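# Carry tube rack through self-closing doors onto desk

## Task

Move the tube rack from the counter, through the doors that swing shut by themselves, onto the desk. At the end the rack must stand upright with each tube seated all the way down in a hole, and both doors must be closed. The task fails if the rack or any tube touches the floor, or if a robot falls or is left leaning. One or both robots may be used; finish by releasing the rack and backing away.

## Robot and tools

Robots: two identical Hello Robot Stretch 4 units, r1 and r2. Each has an omni-wheel base, a lift on a mast, an arm that telescopes straight forward, a wrist with yaw, pitch and roll, and a two-finger gripper made of bendable steel strips. Each is about 1.6 m tall; its base rim lies within 0.23 m of the base origin. Cameras per robot: rX_head_camera, rX_head_left_camera, rX_head_right_camera, rX_wrist_camera (X = 1 or 2). Loose objects may occasionally get a brief push from outside.

Frames: the base frame sits on the floor below the base centre, x forward, y left, z up. hand_pose (link pinch, a point between the open fingertips) is reported in it; with all wrist joints at zero its axes align with the base axes, though the printed value can be off. The odometry frame is the base frame at scene start. Each robot reports in its own frames, so the relative placement of the two robots is visible only in images, lidar_m and wrist_depth_mm.

execute_actions(actions, cameras): actions is a list holding one action or none (an empty list just returns state and images). An action is an object keyed "r1" and/or "r2". Per robot: "base" with exactly one of translate_m (straight drive offset, forward positive, -2 to 2 m), strafe_m (sideways offset, left positive, -2 to 2 m) or rotate_rad (turn in place, counter-clockwise positive, -3.2 to 3.2); these are relative moves measured from the base position in the latest reported state. "joints" holds absolute targets by name: lift_m 0 to 1.2 (tol 0.004), arm_m 0 to 0.55 (0.004), wrist_yaw_rad -1.134 to 4.276 (0 forward, left positive, 3.14 stowed; over 3.4 the arm may block), wrist_pitch_rad -1.117 to 4.259 (0 level, 1.57 pointing down; tol 0.05), wrist_roll_rad -1.117 to 4.259 (positive turns clockwise as seen from behind the gripper), gripper_m -0.038 to 0.141 (fingertip gap in metres; below 0 the tips press together). Optional "pace": slow/default/fast/max, giving base speed 0.1/0.3/0.4/0.6 m/s and turn 1/2/3/4 rad/s, further limited above lift_m 0.2 down to 0.3 m/s and 1 rad/s at full height. Optional "contact_limits": {"arm_m": 0 to 0.75}, default 0.5, how hard the arm may push before stopping. Alternatively {"end_of_arm": "enable_torque"} alone re-enables wrist/gripper motors that shut off. Motions in an action start together; each action lasts at most 15 s. Joint targets outside range are clipped and reported; other bad values or unknown keys reject the whole call. Anything omitted may keep pursuing its earlier target. cameras: list of names, null/["all"] for all, [] for none. Once a result reports a stop, later movement calls in the same reply are skipped. Unfold at scene start with lift_m 0.4 plus wrist_yaw_rad 0.

wait(seconds 0-10) lets the scene run and returns state. zoom_image(camera, region [x0,y0,x1,y1], max 504x504 px) enlarges the latest full image. read_manual gives licence text only. finished_scene(scene) ends the scene irreversibly after the last command is held; the task must already be met.

Result lines: base_status and joint_status tell how each motion ended: done (for the base, wheels turned the full amount even with slip), off_target (stopped short, maybe still pushing), contact_stop_at_<key> (blocked; lift, arm or wheels go limp, a limp lift can sag under load), limit_stop_at_<name>, time_out, torque_fault (wrist motor shut off and limp until enable_torque). limit_stop_at_tilt means a lean above 6 degrees; drive motors go limp until upright. limit_stop_at_own_body prevents self-collision, likely with gripper tilted up (pitch below -0.2) and rolled. on_its_own covers uncommanded things; "held at" is the held target. lidar_m: 12 distances in 30-degree sectors counter-clockwise from straight ahead (4th left, 7th behind, 10th right); "-" means nothing seen or closer than 0.25 m; it misses glass, thin legs and much behind. wrist_depth_mm: 7x7 grid of depths 100-2000 mm, top-left first. base_odometry counts wheel turns; if turned_by_wheels and turned_by_imu differ by over about 0.1 rad, a hit or slip occurred. base_tilt in degrees, forward/right positive, with a fixed per-robot bias up to 1.5. motor_effort is percent of max, bracket = peak; wheel positive turns the base right.

Gripping: command gripper_m below the object width; tighter pulls it toward the wrist. Readings and "done" do not prove a grasp; a firm squeeze shows in gripper effort. Stuck fingertips on a surface: raise the lift.



Each tool is called after "Call:" by a JSON object that holds its "fn" and its "kwargs", one argument or row to a line.

## Session

Call:
{"fn": "execute_actions", "kwargs": {
  "actions": []
}}

Scene clock: 0.00 s.
r1.base_odometry: x=+0.000 y=+0.000 heading=+0.000 (m, m, rad; r1's odometry frame)
r1.turned_by_wheels: +0.000 (rad since the last result)
r1.turned_by_imu: +0.000 (rad since the last result)
r1.base_tilt: forward=+0.1 right=+0.2 (deg)
r1.lidar_m: 2.43 3.40 2.04 1.10 0.83 0.82 0.87 0.79 0.75 0.82 1.14 2.29
r1.base_status: not commanded
r1.joint_positions: lift_m=+0.194 arm_m=-0.003 wrist_yaw_rad=+3.055 wrist_pitch_rad=+0.006 wrist_roll_rad=+0.000 gripper_m=+0.057
r1.joint_status: not commanded
r1.motor_effort: lift_m=+20 arm_m=+0 wrist_yaw_rad=+1 wrist_pitch_rad=-6 wrist_roll_rad=+1 gripper_m=-3 wheel_0=+0 wheel_1=-1 wheel_2=+0 (%)
r1.hand_pose: x=-0.1115 y=+0.1121 z=+0.3708 quat_wxyz=(+0.043, -0.003, +0.000, +0.999) (m; r1's base frame)
r1.wrist_depth_mm: 135 137 1138 976 878 778 741 / - 138 1118 991 878 778 723 / 108 137 1060 976 891 788 732 / 120 140 1060 960 866 788 723 / 820 1060 1138 960 878 798 732 / 866 1060 208 991 193 788 723 / 854 917 991 143 866 759 732
r2.base_odometry: x=+0.000 y=+0.000 heading=+0.000 (m, m, rad; r2's odometry frame)
r2.turned_by_wheels: +0.000 (rad since the last result)
r2.turned_by_imu: +0.000 (rad since the last result)
r2.base_tilt: forward=-0.2 right=+0.2 (deg)
r2.lidar_m: 0.89 1.02 1.64 2.03 2.68 2.22 2.20 1.30 1.06 1.05 1.12 0.90
r2.base_status: not commanded
r2.joint_positions: lift_m=+0.199 arm_m=+0.001 wrist_yaw_rad=+3.152 wrist_pitch_rad=-0.010 wrist_roll_rad=+0.010 gripper_m=+0.057
r2.joint_status: not commanded
r2.motor_effort: lift_m=+17 arm_m=-1 wrist_yaw_rad=+1 wrist_pitch_rad=-5 wrist_roll_rad=+0 gripper_m=-3 wheel_0=+0 wheel_1=+0 wheel_2=+0 (%)
r2.hand_pose: x=-0.1174 y=+0.0843 z=+0.3805 quat_wxyz=(-0.005, +0.005, +0.005, +1.000) (m; r2's base frame)
r2.wrist_depth_mm: - 133 141 - - - - / - 110 141 - - - - / - 118 143 - - - - / 146 144 293 - - - - / 227 1661 - - - - - / 227 1160 220 1255 198 1281 1281 / 227 809 891 106 946 854 917
pictures: r1_head_camera, r1_head_left_camera, r1_head_right_camera, r1_wrist_camera, r2_head_camera, r2_head_left_camera, r2_head_right_camera, r2_wrist_camera
Images, in order (width x height): r1_head_camera 420x560, r1_head_left_camera 420x672, r1_head_right_camera 420x672, r1_wrist_camera 616x392, r2_head_camera 420x560, r2_head_left_camera 420x672, r2_head_right_camera 420x672, r2_wrist_camera 616x392.

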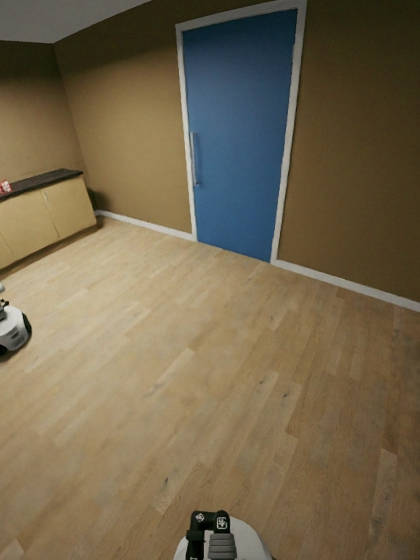

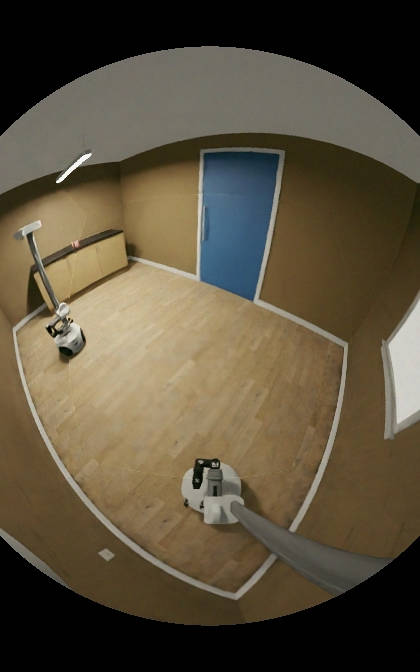

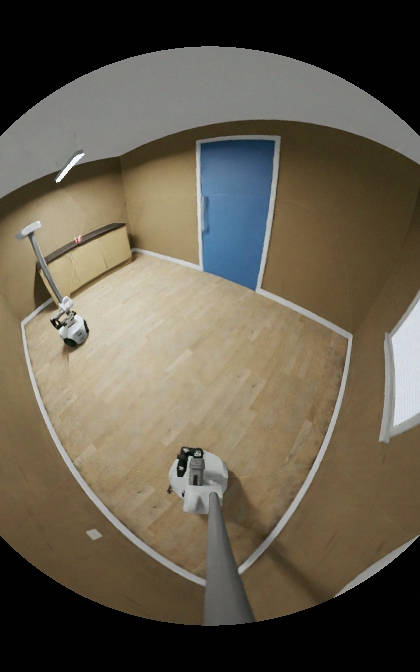

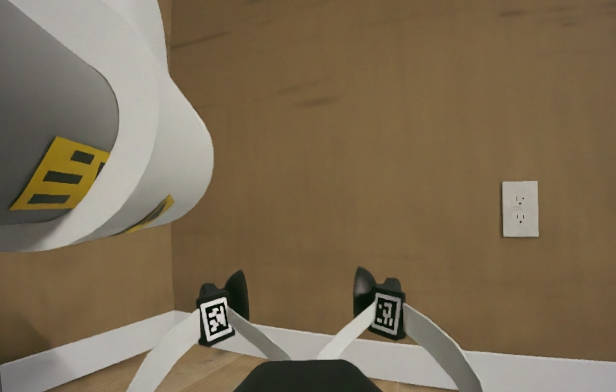

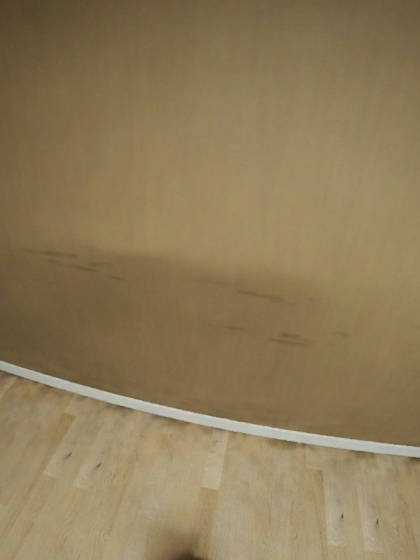

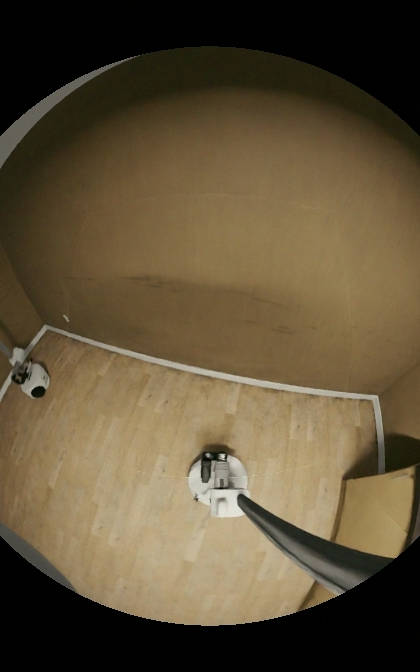

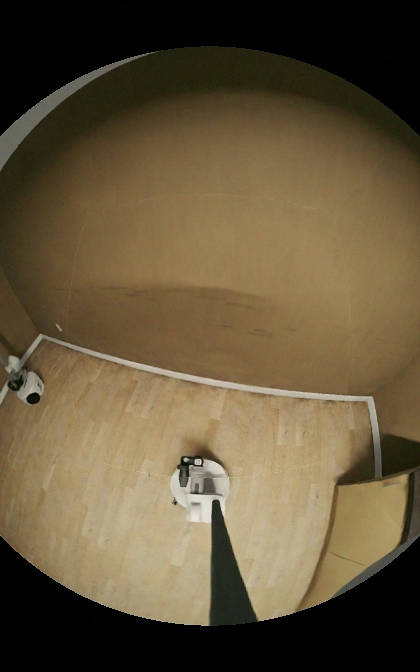

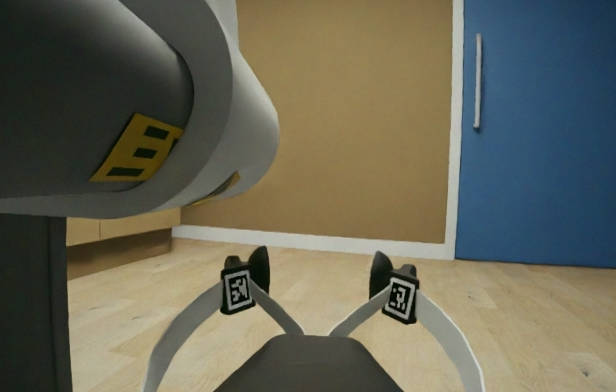

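Call:
{"fn": "zoom_image", "kwargs": {
  "camera": "r1_head_camera",
  "region": [0, 100, 260, 300]
}}

Call:
{"fn": "execute_actions", "kwargs": {
  "actions": [
    {"r1":{"base":{"rotate_rad":-0.43},"joints":{"lift_m":0.7,"wrist_yaw_rad":0}},"r2":{"base":{"rotate_rad":-1.95},"joints":{"lift_m":0.9,"wrist_yaw_rad":0}}}
  ]
}}

Region (0, 100, 260, 300) of r1_head_camera's 420x560 image, scaled by 1.938, with more detail than that image has; it fills the top 388 rows of this view, and the rest is white.

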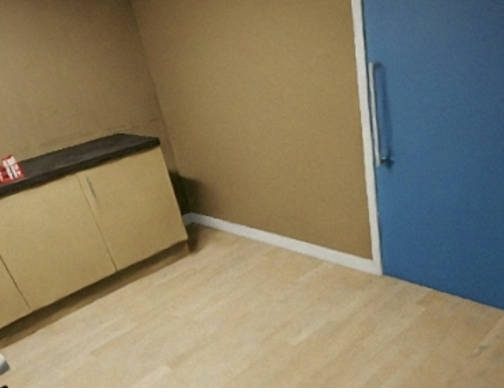

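Scene clock: 4.23 s.
r1.base_odometry: x=+0.000 y=+0.000 heading=-0.430 (m, m, rad; r1's odometry frame)
r1.turned_by_wheels: -0.430 (rad since the last result)
r1.turned_by_imu: -0.437 (rad since the last result)
r1.base_tilt: forward=+0.2 right=+0.3 (deg)
r1.lidar_m: 2.31 2.51 2.12 2.03 1.02 0.82 0.82 0.89 0.79 0.77 0.86 1.27
r1.base_status: done
r1.joint_positions: lift_m=+0.700 arm_m=-0.003 wrist_yaw_rad=+0.000 wrist_pitch_rad=+0.006 wrist_roll_rad=+0.000 gripper_m=+0.057
r1.joint_status: all done
r1.motor_effort: lift_m=+26(27) arm_m=+0(0) wrist_yaw_rad=+0(3) wrist_pitch_rad=-7(7) wrist_roll_rad=+0(0) gripper_m=-3(5) wheel_0=+0(6) wheel_1=-1(7) wheel_2=-1(7) (%)
r1.hand_pose: x=+0.4569 y=-0.0873 z=+0.8760 quat_wxyz=(+1.000, +0.000, +0.003, +0.000) (m; r1's base frame)
r1.wrist_depth_mm: - - - - - 1921 1255 / - - - - - 1983 1308 / - - - - - 1983 1336 / - - - - - 1921 1366 / - - - - - 1983 1336 / - - 209 - 193 1983 1366 / - - - 143 - 1756 1308
r2.base_odometry: x=+0.000 y=+0.000 heading=-1.950 (m, m, rad; r2's odometry frame)
r2.turned_by_wheels: -1.950 (rad since the last result)
r2.turned_by_imu: -1.965 (rad since the last result)
r2.base_tilt: forward=-0.1 right=+0.1 (deg)
r2.lidar_m: 1.05 1.63 1.01 0.90 0.91 1.10 2.05 3.06 2.47 2.21 1.86 1.18
r2.base_status: done
r2.joint_positions: lift_m=+0.900 arm_m=+0.001 wrist_yaw_rad=+0.000 wrist_pitch_rad=-0.010 wrist_roll_rad=+0.010 gripper_m=+0.057
r2.joint_status: all done
r2.motor_effort: lift_m=+23(24) arm_m=-1(0) wrist_yaw_rad=+0(7) wrist_pitch_rad=-5(5) wrist_roll_rad=+0(0) gripper_m=-3(5) wheel_0=+2(7) wheel_1=+1(7) wheel_2=+0(7) (%)
r2.hand_pose: x=+0.4605 y=-0.0873 z=+1.0807 quat_wxyz=(+1.000, +0.005, -0.005, +0.000) (m; r2's base frame)
r2.wrist_depth_mm: 1308 1366 1397 1464 1537 1576 1661 / 1336 1336 1430 1464 1537 1576 1708 / 1336 1397 1464 1464 1537 1576 1661 / 1336 1397 1430 1499 1499 1618 1708 / 1366 1397 1078 1118 1182 1060 1255 / 1336 1397 220 891 199 960 991 / 1366 1397 866 106 931 976 1008
pictures: r1_head_camera, r1_head_left_camera, r1_head_right_camera, r1_wrist_camera, r2_head_camera, r2_head_left_camera, r2_head_right_camera, r2_wrist_camera
Images, in order (width x height): r1_head_camera 420x560, r1_head_left_camera 420x672, r1_head_right_camera 420x672, r1_wrist_camera 616x392, r2_head_camera 420x560, r2_head_left_camera 420x672, r2_head_right_camera 420x672, r2_wrist_camera 616x392.

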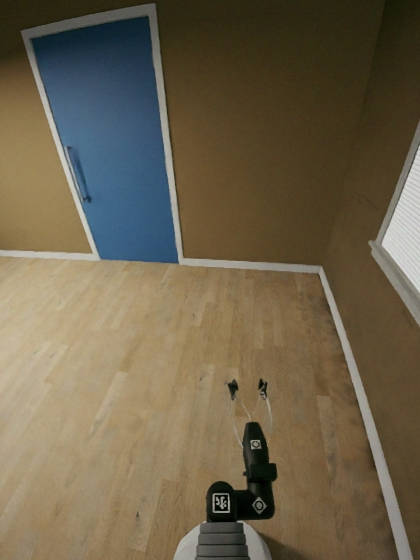

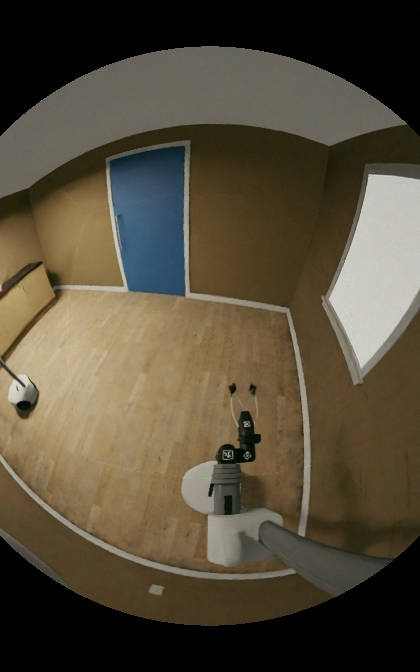

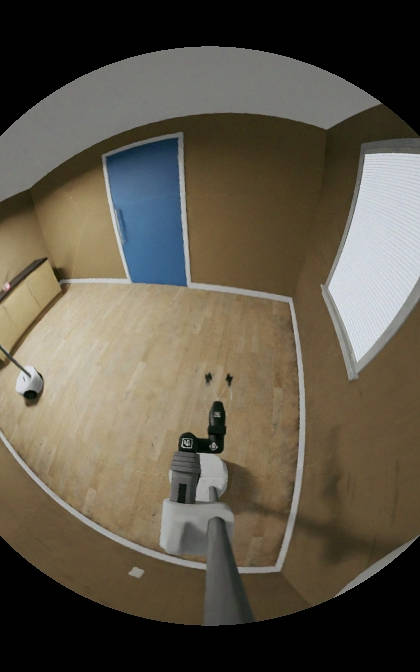

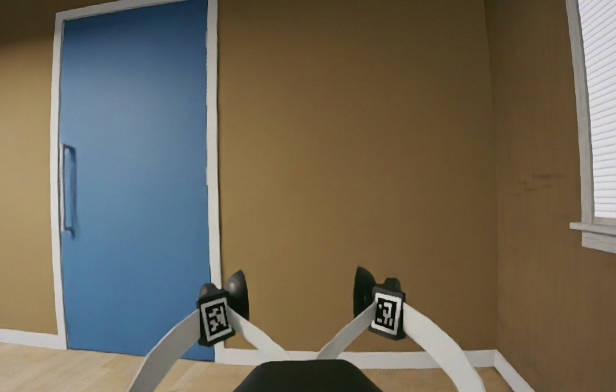

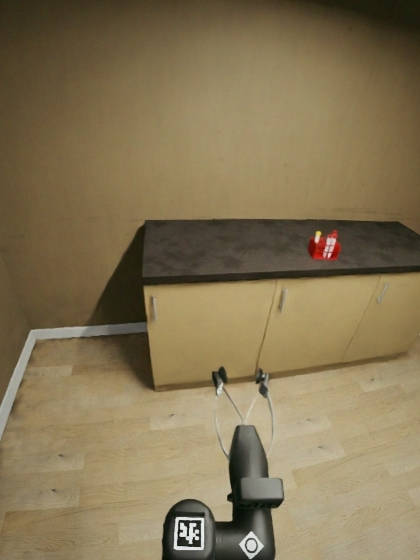

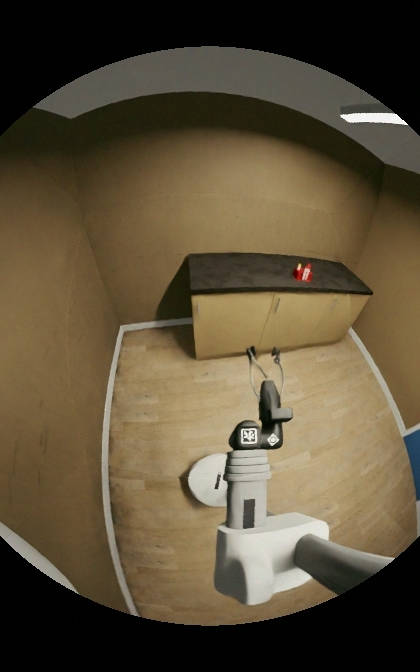

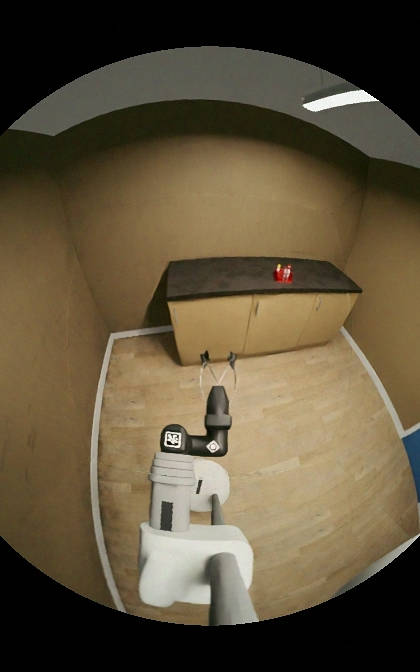

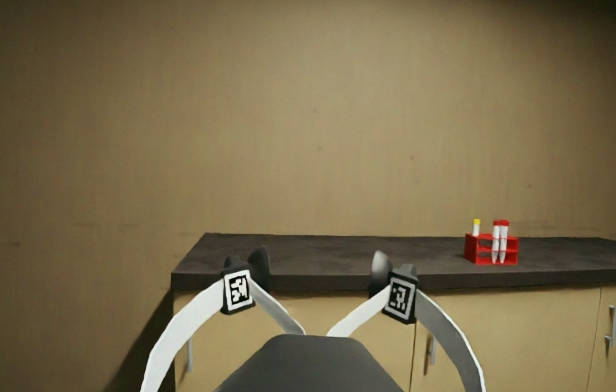

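Call:
{"fn": "zoom_image", "kwargs": {
  "camera": "r2_wrist_camera",
  "region": [430, 190, 550, 290]
}}

Call:
{"fn": "zoom_image", "kwargs": {
  "camera": "r2_head_camera",
  "region": [280, 210, 370, 285]
}}

Region (430, 190, 550, 290) of r2_wrist_camera's 616x392 image, scaled by 4.200.

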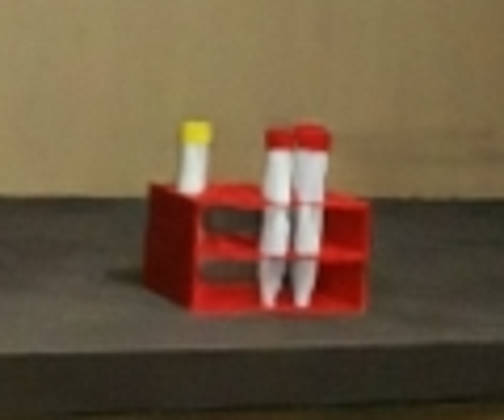

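Region (280, 210, 370, 285) of r2_head_camera's 420x560 image, scaled by 5.600, with more detail than that image has.

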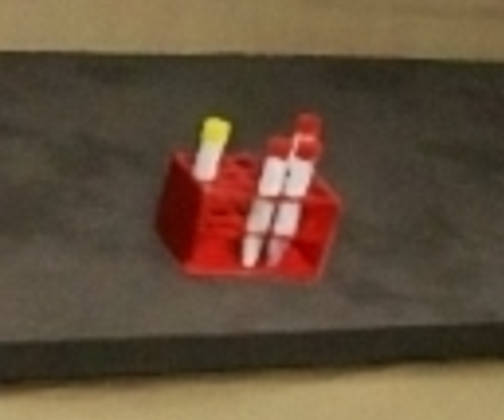

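Call:
{"fn": "execute_actions", "kwargs": {
  "actions": [
    {"r1":{"base":{"translate_m":1.3},"pace":"fast"},"r2":{"base":{"rotate_rad":0.13},"joints":{"gripper_m":0.135}}}
  ],
  "cameras": []
}}

Call:
{"fn": "execute_actions", "kwargs": {
  "actions": [
    {"r1":{"base":{"strafe_m":0.8},"pace":"fast"},"r2":{"base":{"strafe_m":-0.65},"pace":"fast"}}
  ],
  "cameras": ["r1_head_camera","r1_wrist_camera","r2_head_camera","r2_wrist_camera","r1_head_left_camera"]
}}

Scene clock: 10.10 s.
r1.base_odometry: x=+1.182 y=-0.542 heading=-0.430 (m, m, rad; r1's odometry frame)
r1.turned_by_wheels: +0.000 (rad since the last result)
r1.turned_by_imu: -0.006 (rad since the last result)
r1.base_tilt: forward=+0.2 right=+0.3 (deg)
r1.lidar_m: 1.00 1.13 1.73 3.11 2.18 2.12 2.11 1.23 0.95 0.94 1.06 1.03
r1.base_status: done
r1.joint_positions: lift_m=+0.700 arm_m=-0.003 wrist_yaw_rad=+0.000 wrist_pitch_rad=+0.006 wrist_roll_rad=+0.000 gripper_m=+0.057
r1.joint_status: not commanded
r1.motor_effort: lift_m=+25(26) arm_m=-1(0) wrist_yaw_rad=+0(1) wrist_pitch_rad=-7(6) wrist_roll_rad=+0(1) gripper_m=-1(1) wheel_0=-1(6) wheel_1=-1(5) wheel_2=+1(13) (%)
r1.hand_pose: x=+0.4569 y=-0.0874 z=+0.8761 quat_wxyz=(+1.000, +0.000, +0.003, +0.000) (m; r1's base frame)
r1.wrist_depth_mm: 866 831 820 798 759 741 732 / 866 831 809 788 759 741 732 / 866 831 820 798 768 750 732 / 866 842 809 788 759 741 732 / 866 831 809 778 768 750 723 / 854 842 208 778 193 750 723 / 854 831 820 143 768 750 723
r2.base_odometry: x=+0.000 y=+0.000 heading=-1.820 (m, m, rad; r2's odometry frame)
r2.turned_by_wheels: +0.130 (rad since the last result)
r2.turned_by_imu: +0.130 (rad since the last result)
r2.base_tilt: forward=-0.2 right=+0.2 (deg)
r2.lidar_m: 1.05 1.39 0.96 0.91 0.94 1.24 3.05 2.16 2.35 2.20 1.57 1.11
r2.base_status: done
r2.joint_positions: lift_m=+0.900 arm_m=+0.001 wrist_yaw_rad=+0.000 wrist_pitch_rad=-0.010 wrist_roll_rad=+0.010 gripper_m=+0.135
r2.joint_status: all done
r2.motor_effort: lift_m=+23(23) arm_m=-1(1) wrist_yaw_rad=+2(0) wrist_pitch_rad=-6(5) wrist_roll_rad=+0(0) gripper_m=+1(3) wheel_0=+0(4) wheel_1=+0(5) wheel_2=+1(8) (%)
r2.hand_pose: x=+0.4605 y=-0.0874 z=+1.0807 quat_wxyz=(+1.000, +0.005, -0.005, +0.000) (m; r2's base frame)
r2.wrist_depth_mm: 1397 1397 1430 1430 1430 1430 1464 / 1397 1397 1430 1430 1464 1430 1464 / 1397 1430 1464 1430 1464 1499 1464 / 1430 1430 1430 1464 1499 1499 1499 / 1397 1430 1464 1138 1182 1205 1008 / 1464 1464 866 854 842 854 878 / 1464 1430 1464 106 878 878 878
pictures: none
No camera images: the call's "cameras" was empty. Leave "cameras" out to get every camera's image.

Scene clock: 13.30 s.
r1.base_odometry: x=+1.515 y=+0.185 heading=-0.430 (m, m, rad; r1's odometry frame)
r1.turned_by_wheels: +0.000 (rad since the last result)
r1.turned_by_imu: +0.000 (rad since the last result)
r1.base_tilt: forward=+0.1 right=+0.2 (deg)
r1.lidar_m: 1.10 1.25 1.91 1.09 1.13 2.03 2.00 2.20 1.76 1.72 1.41 1.12
r1.base_status: done
r1.joint_positions: lift_m=+0.700 arm_m=-0.003 wrist_yaw_rad=+0.000 wrist_pitch_rad=+0.006 wrist_roll_rad=+0.000 gripper_m=+0.057
r1.joint_status: not commanded
r1.motor_effort: lift_m=+25(25) arm_m=+0(1) wrist_yaw_rad=+0(0) wrist_pitch_rad=-6(7) wrist_roll_rad=-1(1) gripper_m=-4(4) wheel_0=+1(11) wheel_1=-3(10) wheel_2=-1(0) (%)
r1.hand_pose: x=+0.4569 y=-0.0874 z=+0.8761 quat_wxyz=(+1.000, +0.000, +0.003, +0.000) (m; r1's base frame)
r1.wrist_depth_mm: 991 960 931 904 878 866 842 / 991 960 931 904 891 866 842 / 960 946 931 904 891 854 831 / 991 960 931 904 878 842 831 / 991 946 931 891 891 866 831 / 976 960 209 904 193 854 831 / 976 976 931 143 891 854 831
r2.base_odometry: x=-0.630 y=+0.160 heading=-1.820 (m, m, rad; r2's odometry frame)
r2.turned_by_wheels: +0.000 (rad since the last result)
r2.turned_by_imu: -0.001 (rad since the last result)
r2.base_tilt: forward=-0.2 right=+0.2 (deg)
r2.lidar_m: 1.07 1.12 1.66 1.56 1.58 2.10 1.22 1.10 1.57 1.56 1.61 1.14
r2.base_status: done
r2.joint_positions: lift_m=+0.900 arm_m=+0.001 wrist_yaw_rad=+0.000 wrist_pitch_rad=-0.010 wrist_roll_rad=+0.010 gripper_m=+0.135
r2.joint_status: not commanded
r2.motor_effort: lift_m=+22(23) arm_m=-1(0) wrist_yaw_rad=+2(1) wrist_pitch_rad=-5(4) wrist_roll_rad=+1(0) gripper_m=+0(1) wheel_0=-2(8) wheel_1=+1(11) wheel_2=+0(1) (%)
r2.hand_pose: x=+0.4605 y=-0.0874 z=+1.0808 quat_wxyz=(+1.000, +0.005, -0.005, +0.000) (m; r2's base frame)
r2.wrist_depth_mm: 1397 1430 1464 1464 1499 1464 1499 / 1430 1464 1430 1464 1464 1499 1499 / 1430 1430 1464 1464 1499 1464 1499 / 1464 1499 1464 1464 1499 1499 1537 / 946 1025 1060 991 1182 1229 1255 / 891 891 891 866 878 866 904 / 891 891 904 106 891 904 904
pictures: r1_head_camera, r1_head_left_camera, r1_wrist_camera, r2_head_camera, r2_wrist_camera
Images, in order (width x height): r1_head_camera 420x560, r1_head_left_camera 420x672, r1_wrist_camera 616x392, r2_head_camera 420x560, r2_wrist_camera 616x392.

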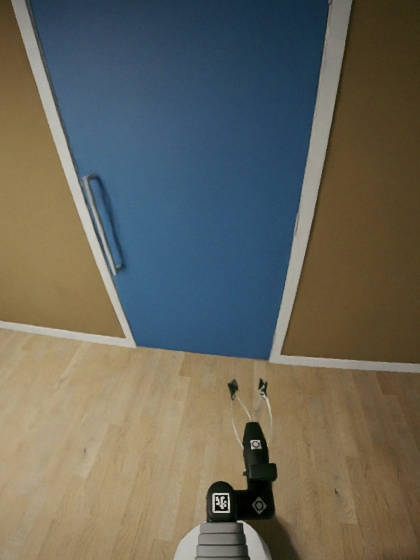

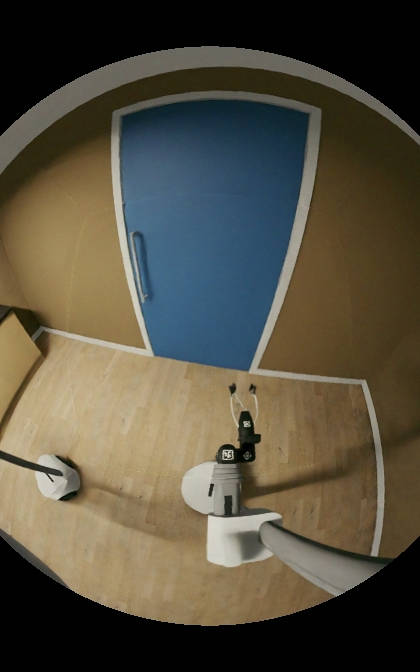

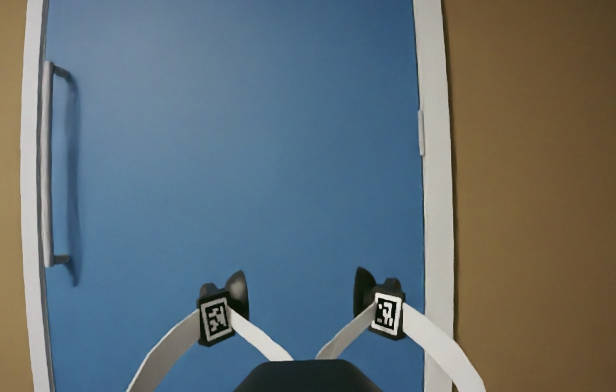

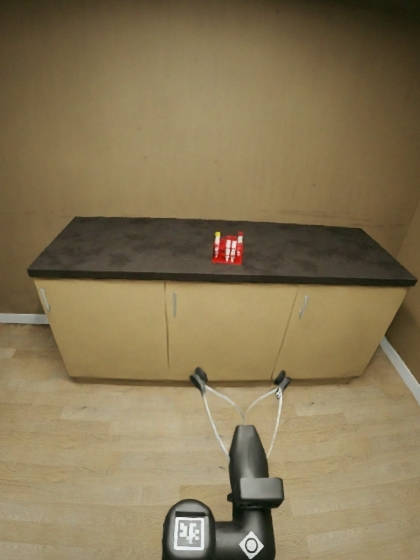

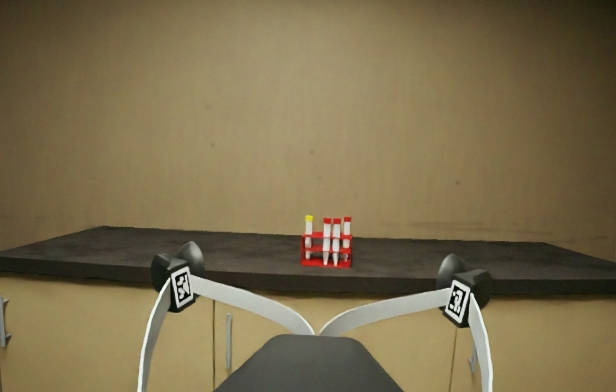

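Call:
{"fn": "execute_actions", "kwargs": {
  "actions": [
    {"r1":{"base":{"rotate_rad":-0.105}},"r2":{"base":{"rotate_rad":0.035}}}
  ],
  "cameras": []
}}

Call:
{"fn": "execute_actions", "kwargs": {
  "actions": [
    {"r1":{"base":{"strafe_m":0.3},"joints":{"lift_m":0.8,"gripper_m":0.1}},"r2":{"base":{"translate_m":0.55},"joints":{"lift_m":0.85},"pace":"fast"}}
  ],
  "cameras": ["r1_head_camera","r1_wrist_camera","r2_head_camera","r2_wrist_camera"]
}}

Scene clock: 14.67 s.
r1.base_odometry: x=+1.515 y=+0.185 heading=-0.535 (m, m, rad; r1's odometry frame)
r1.turned_by_wheels: -0.105 (rad since the last result)
r1.turned_by_imu: -0.107 (rad since the last result)
r1.base_tilt: forward=+0.1 right=+0.1 (deg)
r1.lidar_m: 1.12 1.20 1.66 1.09 1.10 2.07 1.99 2.09 1.80 1.73 1.57 1.17
r1.base_status: done
r1.joint_positions: lift_m=+0.700 arm_m=-0.003 wrist_yaw_rad=+0.000 wrist_pitch_rad=+0.006 wrist_roll_rad=+0.000 gripper_m=+0.057
r1.joint_status: not commanded
r1.motor_effort: lift_m=+25(25) arm_m=+0(0) wrist_yaw_rad=+0(1) wrist_pitch_rad=-7(7) wrist_roll_rad=+0(0) gripper_m=-2(2) wheel_0=+0(3) wheel_1=+1(7) wheel_2=+1(4) (%)
r1.hand_pose: x=+0.4568 y=-0.0875 z=+0.8761 quat_wxyz=(+1.000, +0.000, +0.003, +0.000) (m; r1's base frame)
r1.wrist_depth_mm: 931 917 917 917 891 917 891 / 917 917 904 904 904 904 904 / 931 904 917 904 891 891 891 / 931 931 931 917 891 891 891 / 917 904 904 917 904 904 891 / 917 904 208 917 193 904 904 / 917 904 891 143 904 878 904
r2.base_odometry: x=-0.630 y=+0.160 heading=-1.785 (m, m, rad; r2's odometry frame)
r2.turned_by_wheels: +0.035 (rad since the last result)
r2.turned_by_imu: +0.035 (rad since the last result)
r2.base_tilt: forward=-0.1 right=+0.2 (deg)
r2.lidar_m: 1.08 1.14 1.64 1.56 1.63 2.17 1.16 1.10 1.57 1.55 1.61 1.13
r2.base_status: done
r2.joint_positions: lift_m=+0.900 arm_m=+0.001 wrist_yaw_rad=+0.000 wrist_pitch_rad=-0.010 wrist_roll_rad=+0.010 gripper_m=+0.135
r2.joint_status: not commanded
r2.motor_effort: lift_m=+22(22) arm_m=+0(1) wrist_yaw_rad=+0(0) wrist_pitch_rad=-5(4) wrist_roll_rad=+0(0) gripper_m=+0(1) wheel_0=-2(6) wheel_1=-1(5) wheel_2=+0(4) (%)
r2.hand_pose: x=+0.4605 y=-0.0874 z=+1.0808 quat_wxyz=(+1.000, +0.005, -0.005, +0.000) (m; r2's base frame)
r2.wrist_depth_mm: 1464 1430 1464 1464 1464 1430 1464 / 1464 1499 1464 1499 1430 1499 1464 / 1499 1464 1499 1499 1499 1499 1464 / 1499 1499 1499 1537 1499 1499 1464 / 960 1008 1078 991 1182 1205 1255 / 904 904 878 866 866 854 878 / 917 904 904 106 878 878 891
pictures: none
No camera images: the call's "cameras" was empty. Leave "cameras" out to get every camera's image.

Scene clock: 17.57 s.
r1.base_odometry: x=+1.668 y=+0.443 heading=-0.535 (m, m, rad; r1's odometry frame)
r1.turned_by_wheels: +0.000 (rad since the last result)
r1.turned_by_imu: -0.001 (rad since the last result)
r1.base_tilt: forward=+0.2 right=+0.2 (deg)
r1.lidar_m: 1.11 1.15 1.70 1.31 1.35 2.07 1.98 2.08 2.12 1.99 1.58 1.18
r1.base_status: done
r1.joint_positions: lift_m=+0.800 arm_m=-0.003 wrist_yaw_rad=+0.000 wrist_pitch_rad=+0.006 wrist_roll_rad=+0.000 gripper_m=+0.100
r1.joint_status: all done
r1.motor_effort: lift_m=+26(26) arm_m=+0(0) wrist_yaw_rad=+0(1) wrist_pitch_rad=-7(6) wrist_roll_rad=+1(1) gripper_m=-1(1) wheel_0=-1(10) wheel_1=+0(9) wheel_2=+1(1) (%)
r1.hand_pose: x=+0.4569 y=-0.0874 z=+0.9761 quat_wxyz=(+1.000, +0.000, +0.003, +0.000) (m; r1's base frame)
r1.wrist_depth_mm: 960 931 931 917 931 917 904 / 946 931 931 917 917 904 917 / 931 917 917 917 917 917 904 / 931 917 931 917 917 917 904 / 946 931 931 917 891 917 904 / 931 917 224 917 197 904 917 / 917 931 917 144 904 891 891
r2.base_odometry: x=-0.747 y=-0.377 heading=-1.785 (m, m, rad; r2's odometry frame)
r2.turned_by_wheels: +0.000 (rad since the last result)
r2.turned_by_imu: -0.002 (rad since the last result)
r2.base_tilt: forward=-0.1 right=+0.2 (deg)
r2.lidar_m: 0.53 0.56 0.76 1.57 1.64 2.20 1.34 1.34 1.61 1.55 0.74 0.55
r2.base_status: done
r2.joint_positions: lift_m=+0.850 arm_m=+0.001 wrist_yaw_rad=+0.000 wrist_pitch_rad=-0.010 wrist_roll_rad=+0.010 gripper_m=+0.135
r2.joint_status: all done
r2.motor_effort: lift_m=+14(19) arm_m=+0(1) wrist_yaw_rad=+1(0) wrist_pitch_rad=-6(5) wrist_roll_rad=+0(0) gripper_m=+1(1) wheel_0=+1(9) wheel_1=-2(5) wheel_2=+0(11) (%)
r2.hand_pose: x=+0.4605 y=-0.0874 z=+1.0315 quat_wxyz=(+1.000, +0.005, -0.005, +0.000) (m; r2's base frame)
r2.wrist_depth_mm: 931 946 946 946 931 931 931 / 946 946 946 931 946 931 931 / 946 960 946 946 946 946 946 / 960 960 960 960 960 960 960 / 741 788 842 866 415 960 960 / 449 433 415 436 410 439 517 / 332 330 362 106 377 353 375
pictures: r1_head_camera, r1_wrist_camera, r2_head_camera, r2_wrist_camera
Images, in order (width x height): r1_head_camera 420x560, r1_wrist_camera 616x392, r2_head_camera 420x560, r2_wrist_camera 616x392.

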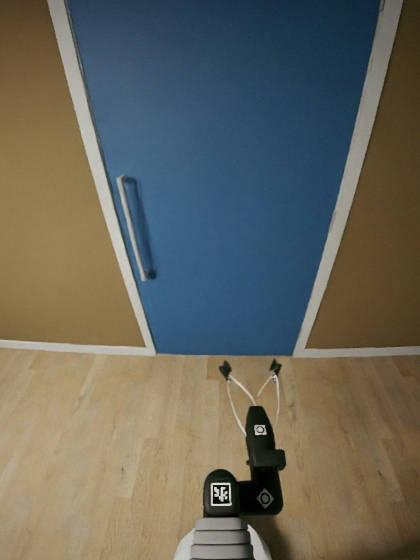

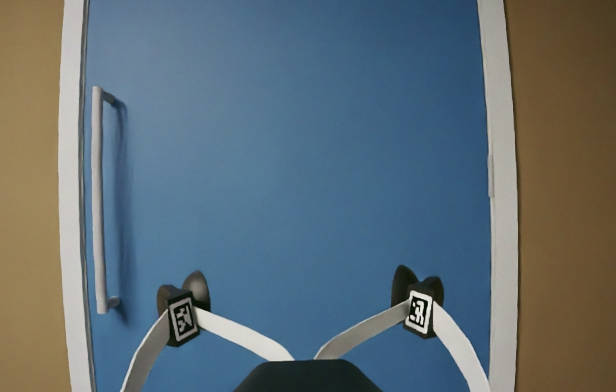

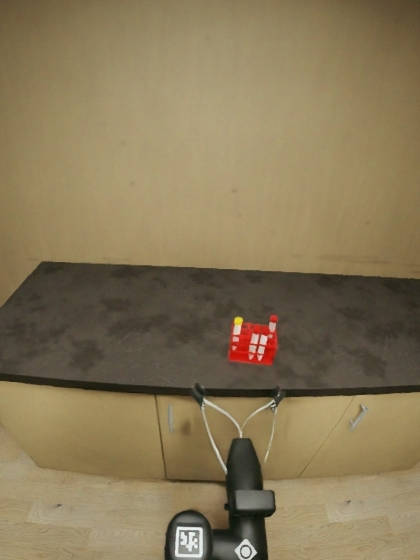

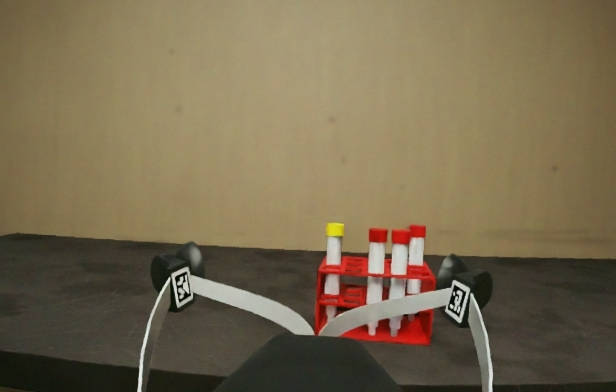

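Call:
{"fn": "zoom_image", "kwargs": {
  "camera": "r2_wrist_camera",
  "region": [290, 200, 470, 360]
}}

Call:
{"fn": "zoom_image", "kwargs": {
  "camera": "r2_head_camera",
  "region": [200, 295, 310, 390]
}}

Region (290, 200, 470, 360) of r2_wrist_camera's 616x392 image, scaled by 2.800.

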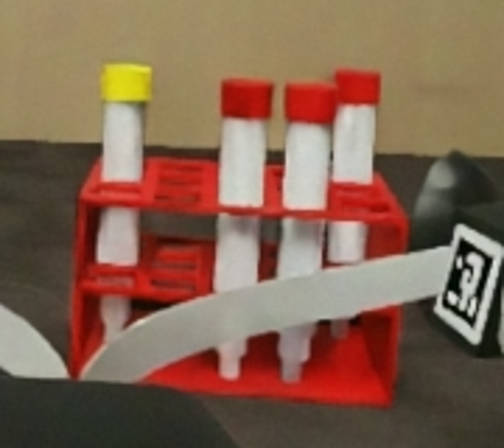

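Region (200, 295, 310, 390) of r2_head_camera's 420x560 image, scaled by 4.582, with more detail than that image has; it fills the top 435 rows of this view, and the rest is white.

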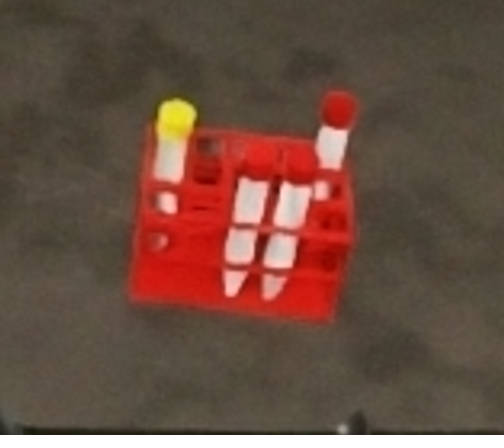

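Call:
{"fn": "execute_actions", "kwargs": {
  "actions": [
    {"r1":{"base":{"strafe_m":0.48},"joints":{"lift_m":0.66}},"r2":{"base":{"strafe_m":-0.06},"joints":{"lift_m":0.785,"gripper_m":0.141}}}
  ],
  "cameras": ["r1_head_camera","r1_wrist_camera","r2_head_camera","r2_wrist_camera"]
}}

Scene clock: 22.77 s.
r1.base_odometry: x=+1.913 y=+0.856 heading=-0.535 (m, m, rad; r1's odometry frame)
r1.turned_by_wheels: +0.000 (rad since the last result)
r1.turned_by_imu: -0.001 (rad since the last result)
r1.base_tilt: forward=+0.1 right=+0.4 (deg)
r1.lidar_m: 1.09 1.23 1.56 0.84 0.83 2.04 1.95 2.05 2.60 2.53 1.60 1.18
r1.base_status: done
r1.joint_positions: lift_m=+0.660 arm_m=-0.003 wrist_yaw_rad=+0.000 wrist_pitch_rad=+0.006 wrist_roll_rad=+0.000 gripper_m=+0.100
r1.joint_status: all done
r1.motor_effort: lift_m=+16(22) arm_m=-1(0) wrist_yaw_rad=+0(0) wrist_pitch_rad=-6(7) wrist_roll_rad=+2(1) gripper_m=+2(2) wheel_0=+0(10) wheel_1=+0(6) wheel_2=+1(1) (%)
r1.hand_pose: x=+0.4569 y=-0.0874 z=+0.8369 quat_wxyz=(+1.000, +0.000, +0.003, +0.000) (m; r1's base frame)
r1.wrist_depth_mm: 960 946 946 946 931 917 931 / 960 946 960 917 931 931 946 / 946 931 931 946 946 931 931 / 960 960 946 931 917 931 931 / 946 946 946 946 931 917 931 / 960 946 223 931 198 917 917 / 960 946 931 144 917 931 931
r2.base_odometry: x=-0.805 y=-0.365 heading=-1.785 (m, m, rad; r2's odometry frame)
r2.turned_by_wheels: +0.000 (rad since the last result)
r2.turned_by_imu: -0.001 (rad since the last result)
r2.base_tilt: forward=-0.1 right=+0.2 (deg)
r2.lidar_m: 0.51 0.55 0.77 1.63 1.68 2.27 0.87 0.83 1.58 1.49 0.77 0.56
r2.base_status: done
r2.joint_positions: lift_m=+0.785 arm_m=+0.001 wrist_yaw_rad=+0.000 wrist_pitch_rad=-0.010 wrist_roll_rad=+0.010 gripper_m=+0.141
r2.joint_status: all done
r2.motor_effort: lift_m=+13(13) arm_m=+0(1) wrist_yaw_rad=+1(2) wrist_pitch_rad=-4(5) wrist_roll_rad=+1(1) gripper_m=+0(2) wheel_0=+0(11) wheel_1=+0(9) wheel_2=+0(2) (%)
r2.hand_pose: x=+0.4605 y=-0.0874 z=+0.9665 quat_wxyz=(+1.000, +0.005, -0.005, +0.000) (m; r2's base frame)
r2.wrist_depth_mm: 946 931 931 931 931 931 931 / 946 946 946 946 931 946 931 / 960 960 946 960 946 946 946 / 960 960 960 442 946 960 960 / 477 504 539 430 517 609 627 / 322 320 317 324 314 217 330 / 347 347 343 106 317 315 312
pictures: r1_head_camera, r1_wrist_camera, r2_head_camera, r2_wrist_camera
Images, in order (width x height): r1_head_camera 420x560, r1_wrist_camera 616x392, r2_head_camera 420x560, r2_wrist_camera 616x392.

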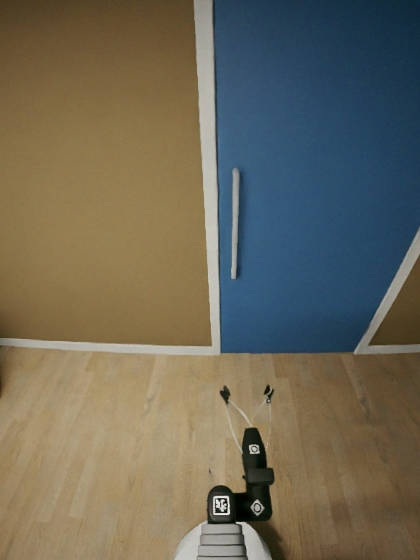

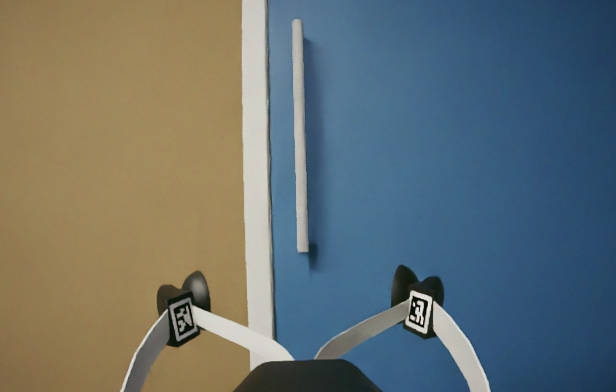

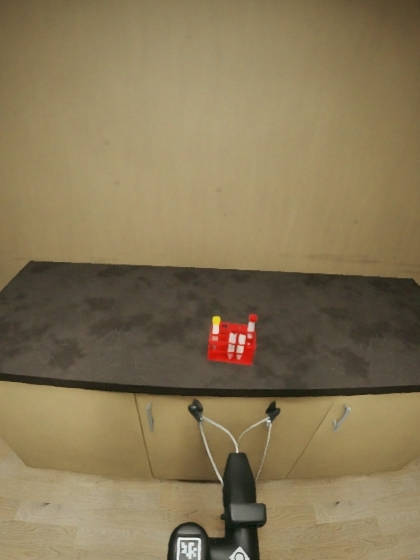

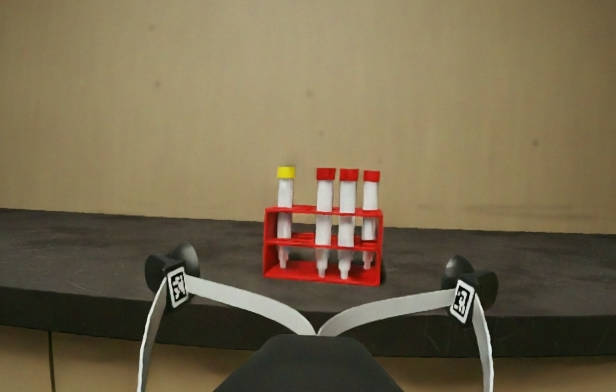

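Call:
{"fn": "execute_actions", "kwargs": {
  "actions": [
    {"r1":{"base":{"translate_m":0.2},"joints":{"arm_m":0.3}},"r2":{"base":{"strafe_m":-0.004},"joints":{"lift_m":0.777,"arm_m":0.13}}}
  ],
  "cameras": ["r1_head_camera","r1_wrist_camera","r2_head_camera","r2_wrist_camera"]
}}

Scene clock: 25.47 s.
r1.base_odometry: x=+2.085 y=+0.754 heading=-0.535 (m, m, rad; r1's odometry frame)
r1.turned_by_wheels: +0.000 (rad since the last result)
r1.turned_by_imu: -0.002 (rad since the last result)
r1.base_tilt: forward=+0.1 right=+0.1 (deg)
r1.lidar_m: 0.92 1.03 1.42 1.11 0.88 2.23 2.14 2.27 2.62 2.53 1.32 0.98
r1.base_status: done
r1.joint_positions: lift_m=+0.660 arm_m=+0.299 wrist_yaw_rad=+0.000 wrist_pitch_rad=+0.006 wrist_roll_rad=+0.000 gripper_m=+0.100
r1.joint_status: all done
r1.motor_effort: lift_m=+16(15) arm_m=+7(7) wrist_yaw_rad=+0(1) wrist_pitch_rad=-7(7) wrist_roll_rad=+0(0) gripper_m=+0(0) wheel_0=+0(5) wheel_1=+0(1) wheel_2=+1(10) (%)
r1.hand_pose: x=+0.7582 y=-0.0874 z=+0.8369 quat_wxyz=(+1.000, +0.000, +0.003, +0.000) (m; r1's base frame)
r1.wrist_depth_mm: 445 445 439 436 439 436 436 / 442 442 430 439 439 436 433 / 442 442 427 436 436 433 433 / 442 445 427 439 439 436 436 / 442 442 430 439 439 439 436 / 445 439 223 436 198 433 433 / 442 442 427 144 436 433 433
r2.base_odometry: x=-0.809 y=-0.364 heading=-1.785 (m, m, rad; r2's odometry frame)
r2.turned_by_wheels: +0.000 (rad since the last result)
r2.turned_by_imu: +0.000 (rad since the last result)
r2.base_tilt: forward=-0.1 right=+0.2 (deg)
r2.lidar_m: 0.53 0.54 0.76 1.64 1.71 2.29 3.63 0.91 1.35 1.48 0.75 0.56
r2.base_status: done
r2.joint_positions: lift_m=+0.777 arm_m=+0.129 wrist_yaw_rad=+0.000 wrist_pitch_rad=-0.010 wrist_roll_rad=+0.010 gripper_m=+0.141
r2.joint_status: all done
r2.motor_effort: lift_m=+13(12) arm_m=+4(5) wrist_yaw_rad=+1(1) wrist_pitch_rad=-5(5) wrist_roll_rad=+0(0) gripper_m=-2(1) wheel_0=+1(7) wheel_1=+0(6) wheel_2=+0(0) (%)
r2.hand_pose: x=+0.5886 y=-0.0874 z=+0.9585 quat_wxyz=(+1.000, +0.005, -0.005, +0.000) (m; r2's base frame)
r2.wrist_depth_mm: 820 820 820 809 809 820 809 / 809 820 820 820 809 820 820 / 820 831 831 820 831 820 831 / 831 831 831 312 831 831 831 / 436 466 382 315 410 559 569 / 260 253 246 283 256 218 304 / 196 193 211 106 221 208 -
pictures: r1_head_camera, r1_wrist_camera, r2_head_camera, r2_wrist_camera
Images, in order (width x height): r1_head_camera 420x560, r1_wrist_camera 616x392, r2_head_camera 420x560, r2_wrist_camera 616x392.

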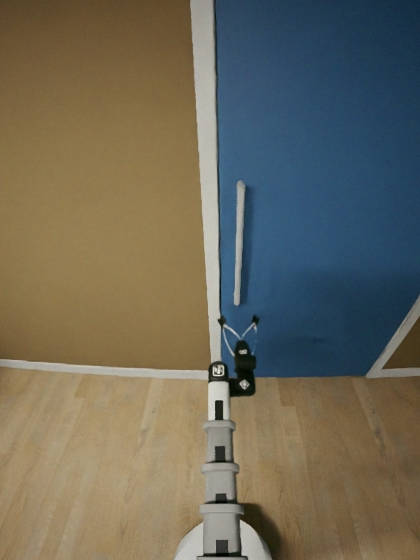

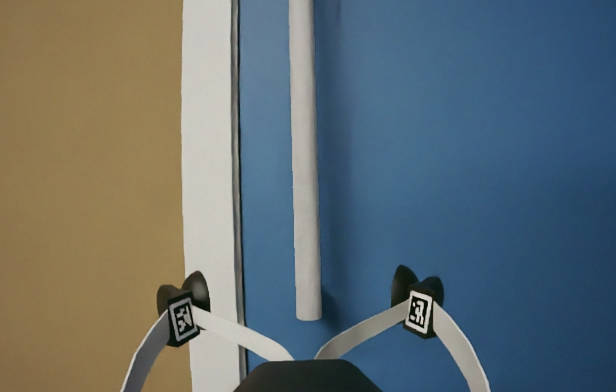

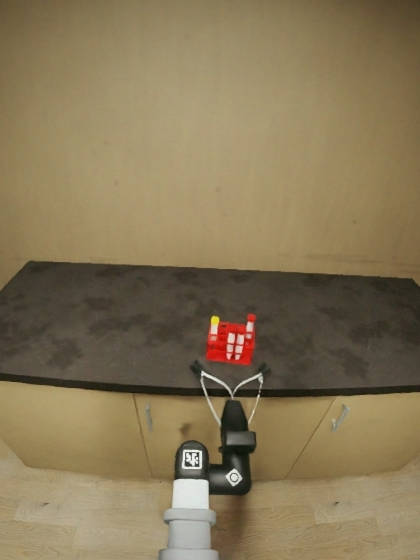

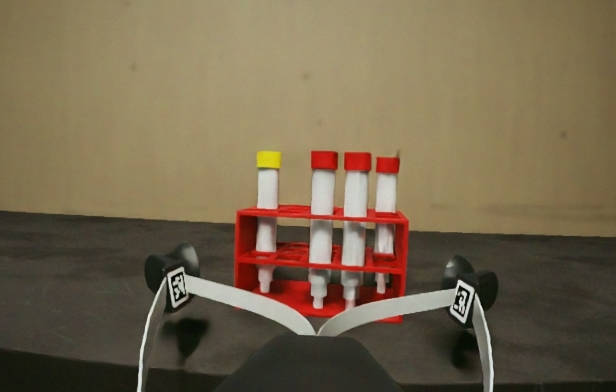

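Call:
{"fn": "execute_actions", "kwargs": {
  "actions": [
    {"r1":{"joints":{"arm_m":0.43},"contact_limits":{"arm_m":0.2}},"r2":{"joints":{"arm_m":0.2},"pace":"slow"}}
  ],
  "cameras": ["r1_head_camera","r1_wrist_camera","r2_head_camera","r2_wrist_camera"]
}}

Scene clock: 27.90 s.
r1.base_odometry: x=+2.085 y=+0.754 heading=-0.535 (m, m, rad; r1's odometry frame)
r1.turned_by_wheels: +0.000 (rad since the last result)
r1.turned_by_imu: -0.001 (rad since the last result)
r1.base_tilt: forward=+0.1 right=+0.3 (deg)
r1.lidar_m: 0.87 1.03 1.45 1.11 0.88 2.26 2.17 2.28 2.60 2.53 1.35 0.99
r1.base_status: not commanded
r1.joint_positions: lift_m=+0.660 arm_m=+0.429 wrist_yaw_rad=+0.000 wrist_pitch_rad=+0.006 wrist_roll_rad=+0.000 gripper_m=+0.100
r1.joint_status: all done
r1.motor_effort: lift_m=+16(15) arm_m=+7(6) wrist_yaw_rad=+0(0) wrist_pitch_rad=-6(7) wrist_roll_rad=+0(1) gripper_m=-3(2) wheel_0=+0(0) wheel_1=+0(0) wheel_2=+1(1) (%)
r1.contact_limits: arm_m 0.2
r1.hand_pose: x=+0.8881 y=-0.0874 z=+0.8369 quat_wxyz=(+1.000, +0.000, +0.003, +0.000) (m; r1's base frame)
r1.wrist_depth_mm: 314 314 312 310 310 307 306 / 314 312 310 310 309 309 309 / 312 310 309 310 307 309 306 / 312 310 312 309 309 309 306 / 312 312 309 307 309 306 307 / 312 312 222 307 198 307 304 / 314 297 297 144 307 306 306
r2.base_odometry: x=-0.809 y=-0.364 heading=-1.785 (m, m, rad; r2's odometry frame)
r2.turned_by_wheels: +0.000 (rad since the last result)
r2.turned_by_imu: +0.000 (rad since the last result)
r2.base_tilt: forward=-0.1 right=+0.2 (deg)
r2.lidar_m: 0.51 0.55 0.76 1.65 1.69 2.28 3.62 0.91 1.32 1.49 0.77 0.56
r2.base_status: not commanded
r2.joint_positions: lift_m=+0.777 arm_m=+0.199 wrist_yaw_rad=+0.000 wrist_pitch_rad=-0.010 wrist_roll_rad=+0.010 gripper_m=+0.141
r2.joint_status: all done
r2.motor_effort: lift_m=+13(13) arm_m=+4(4) wrist_yaw_rad=+0(1) wrist_pitch_rad=-4(5) wrist_roll_rad=+0(1) gripper_m=+0(2) wheel_0=+1(1) wheel_1=-1(0) wheel_2=+0(0) (%)
r2.hand_pose: x=+0.6586 y=-0.0874 z=+0.9585 quat_wxyz=(+1.000, +0.005, -0.005, +0.000) (m; r2's base frame)
r2.wrist_depth_mm: 750 750 741 741 750 750 741 / 759 759 750 750 759 759 750 / 750 759 759 768 750 759 759 / 768 768 768 759 256 768 768 / 433 462 246 217 222 554 569 / 259 252 229 215 208 218 303 / 195 193 210 106 213 206 -
pictures: r1_head_camera, r1_wrist_camera, r2_head_camera, r2_wrist_camera
Images, in order (width x height): r1_head_camera 420x560, r1_wrist_camera 616x392, r2_head_camera 420x560, r2_wrist_camera 616x392.

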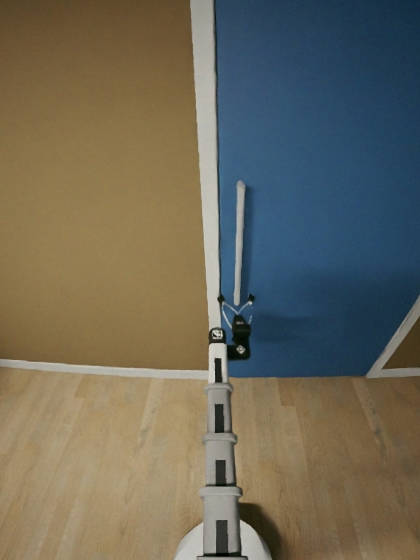

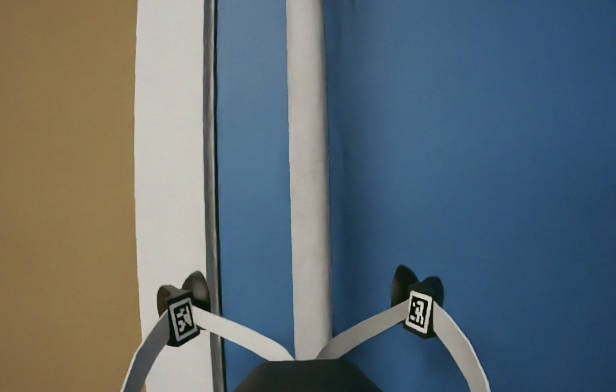

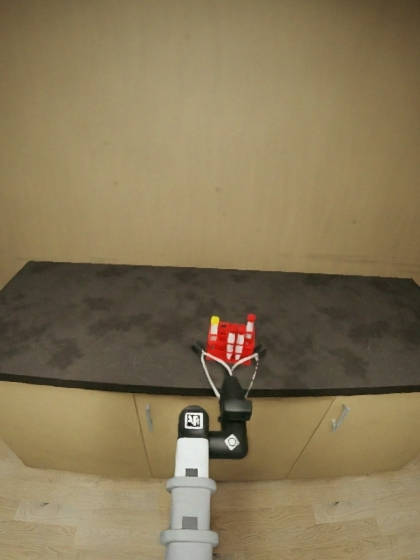

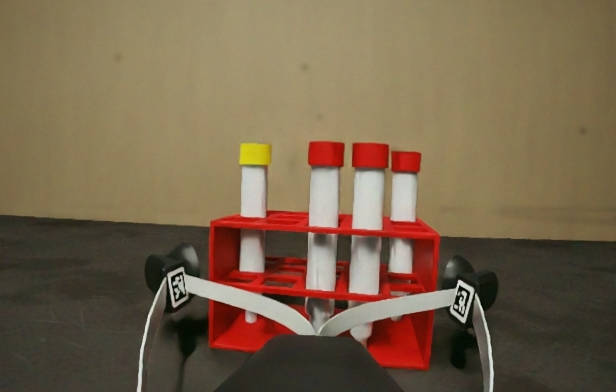

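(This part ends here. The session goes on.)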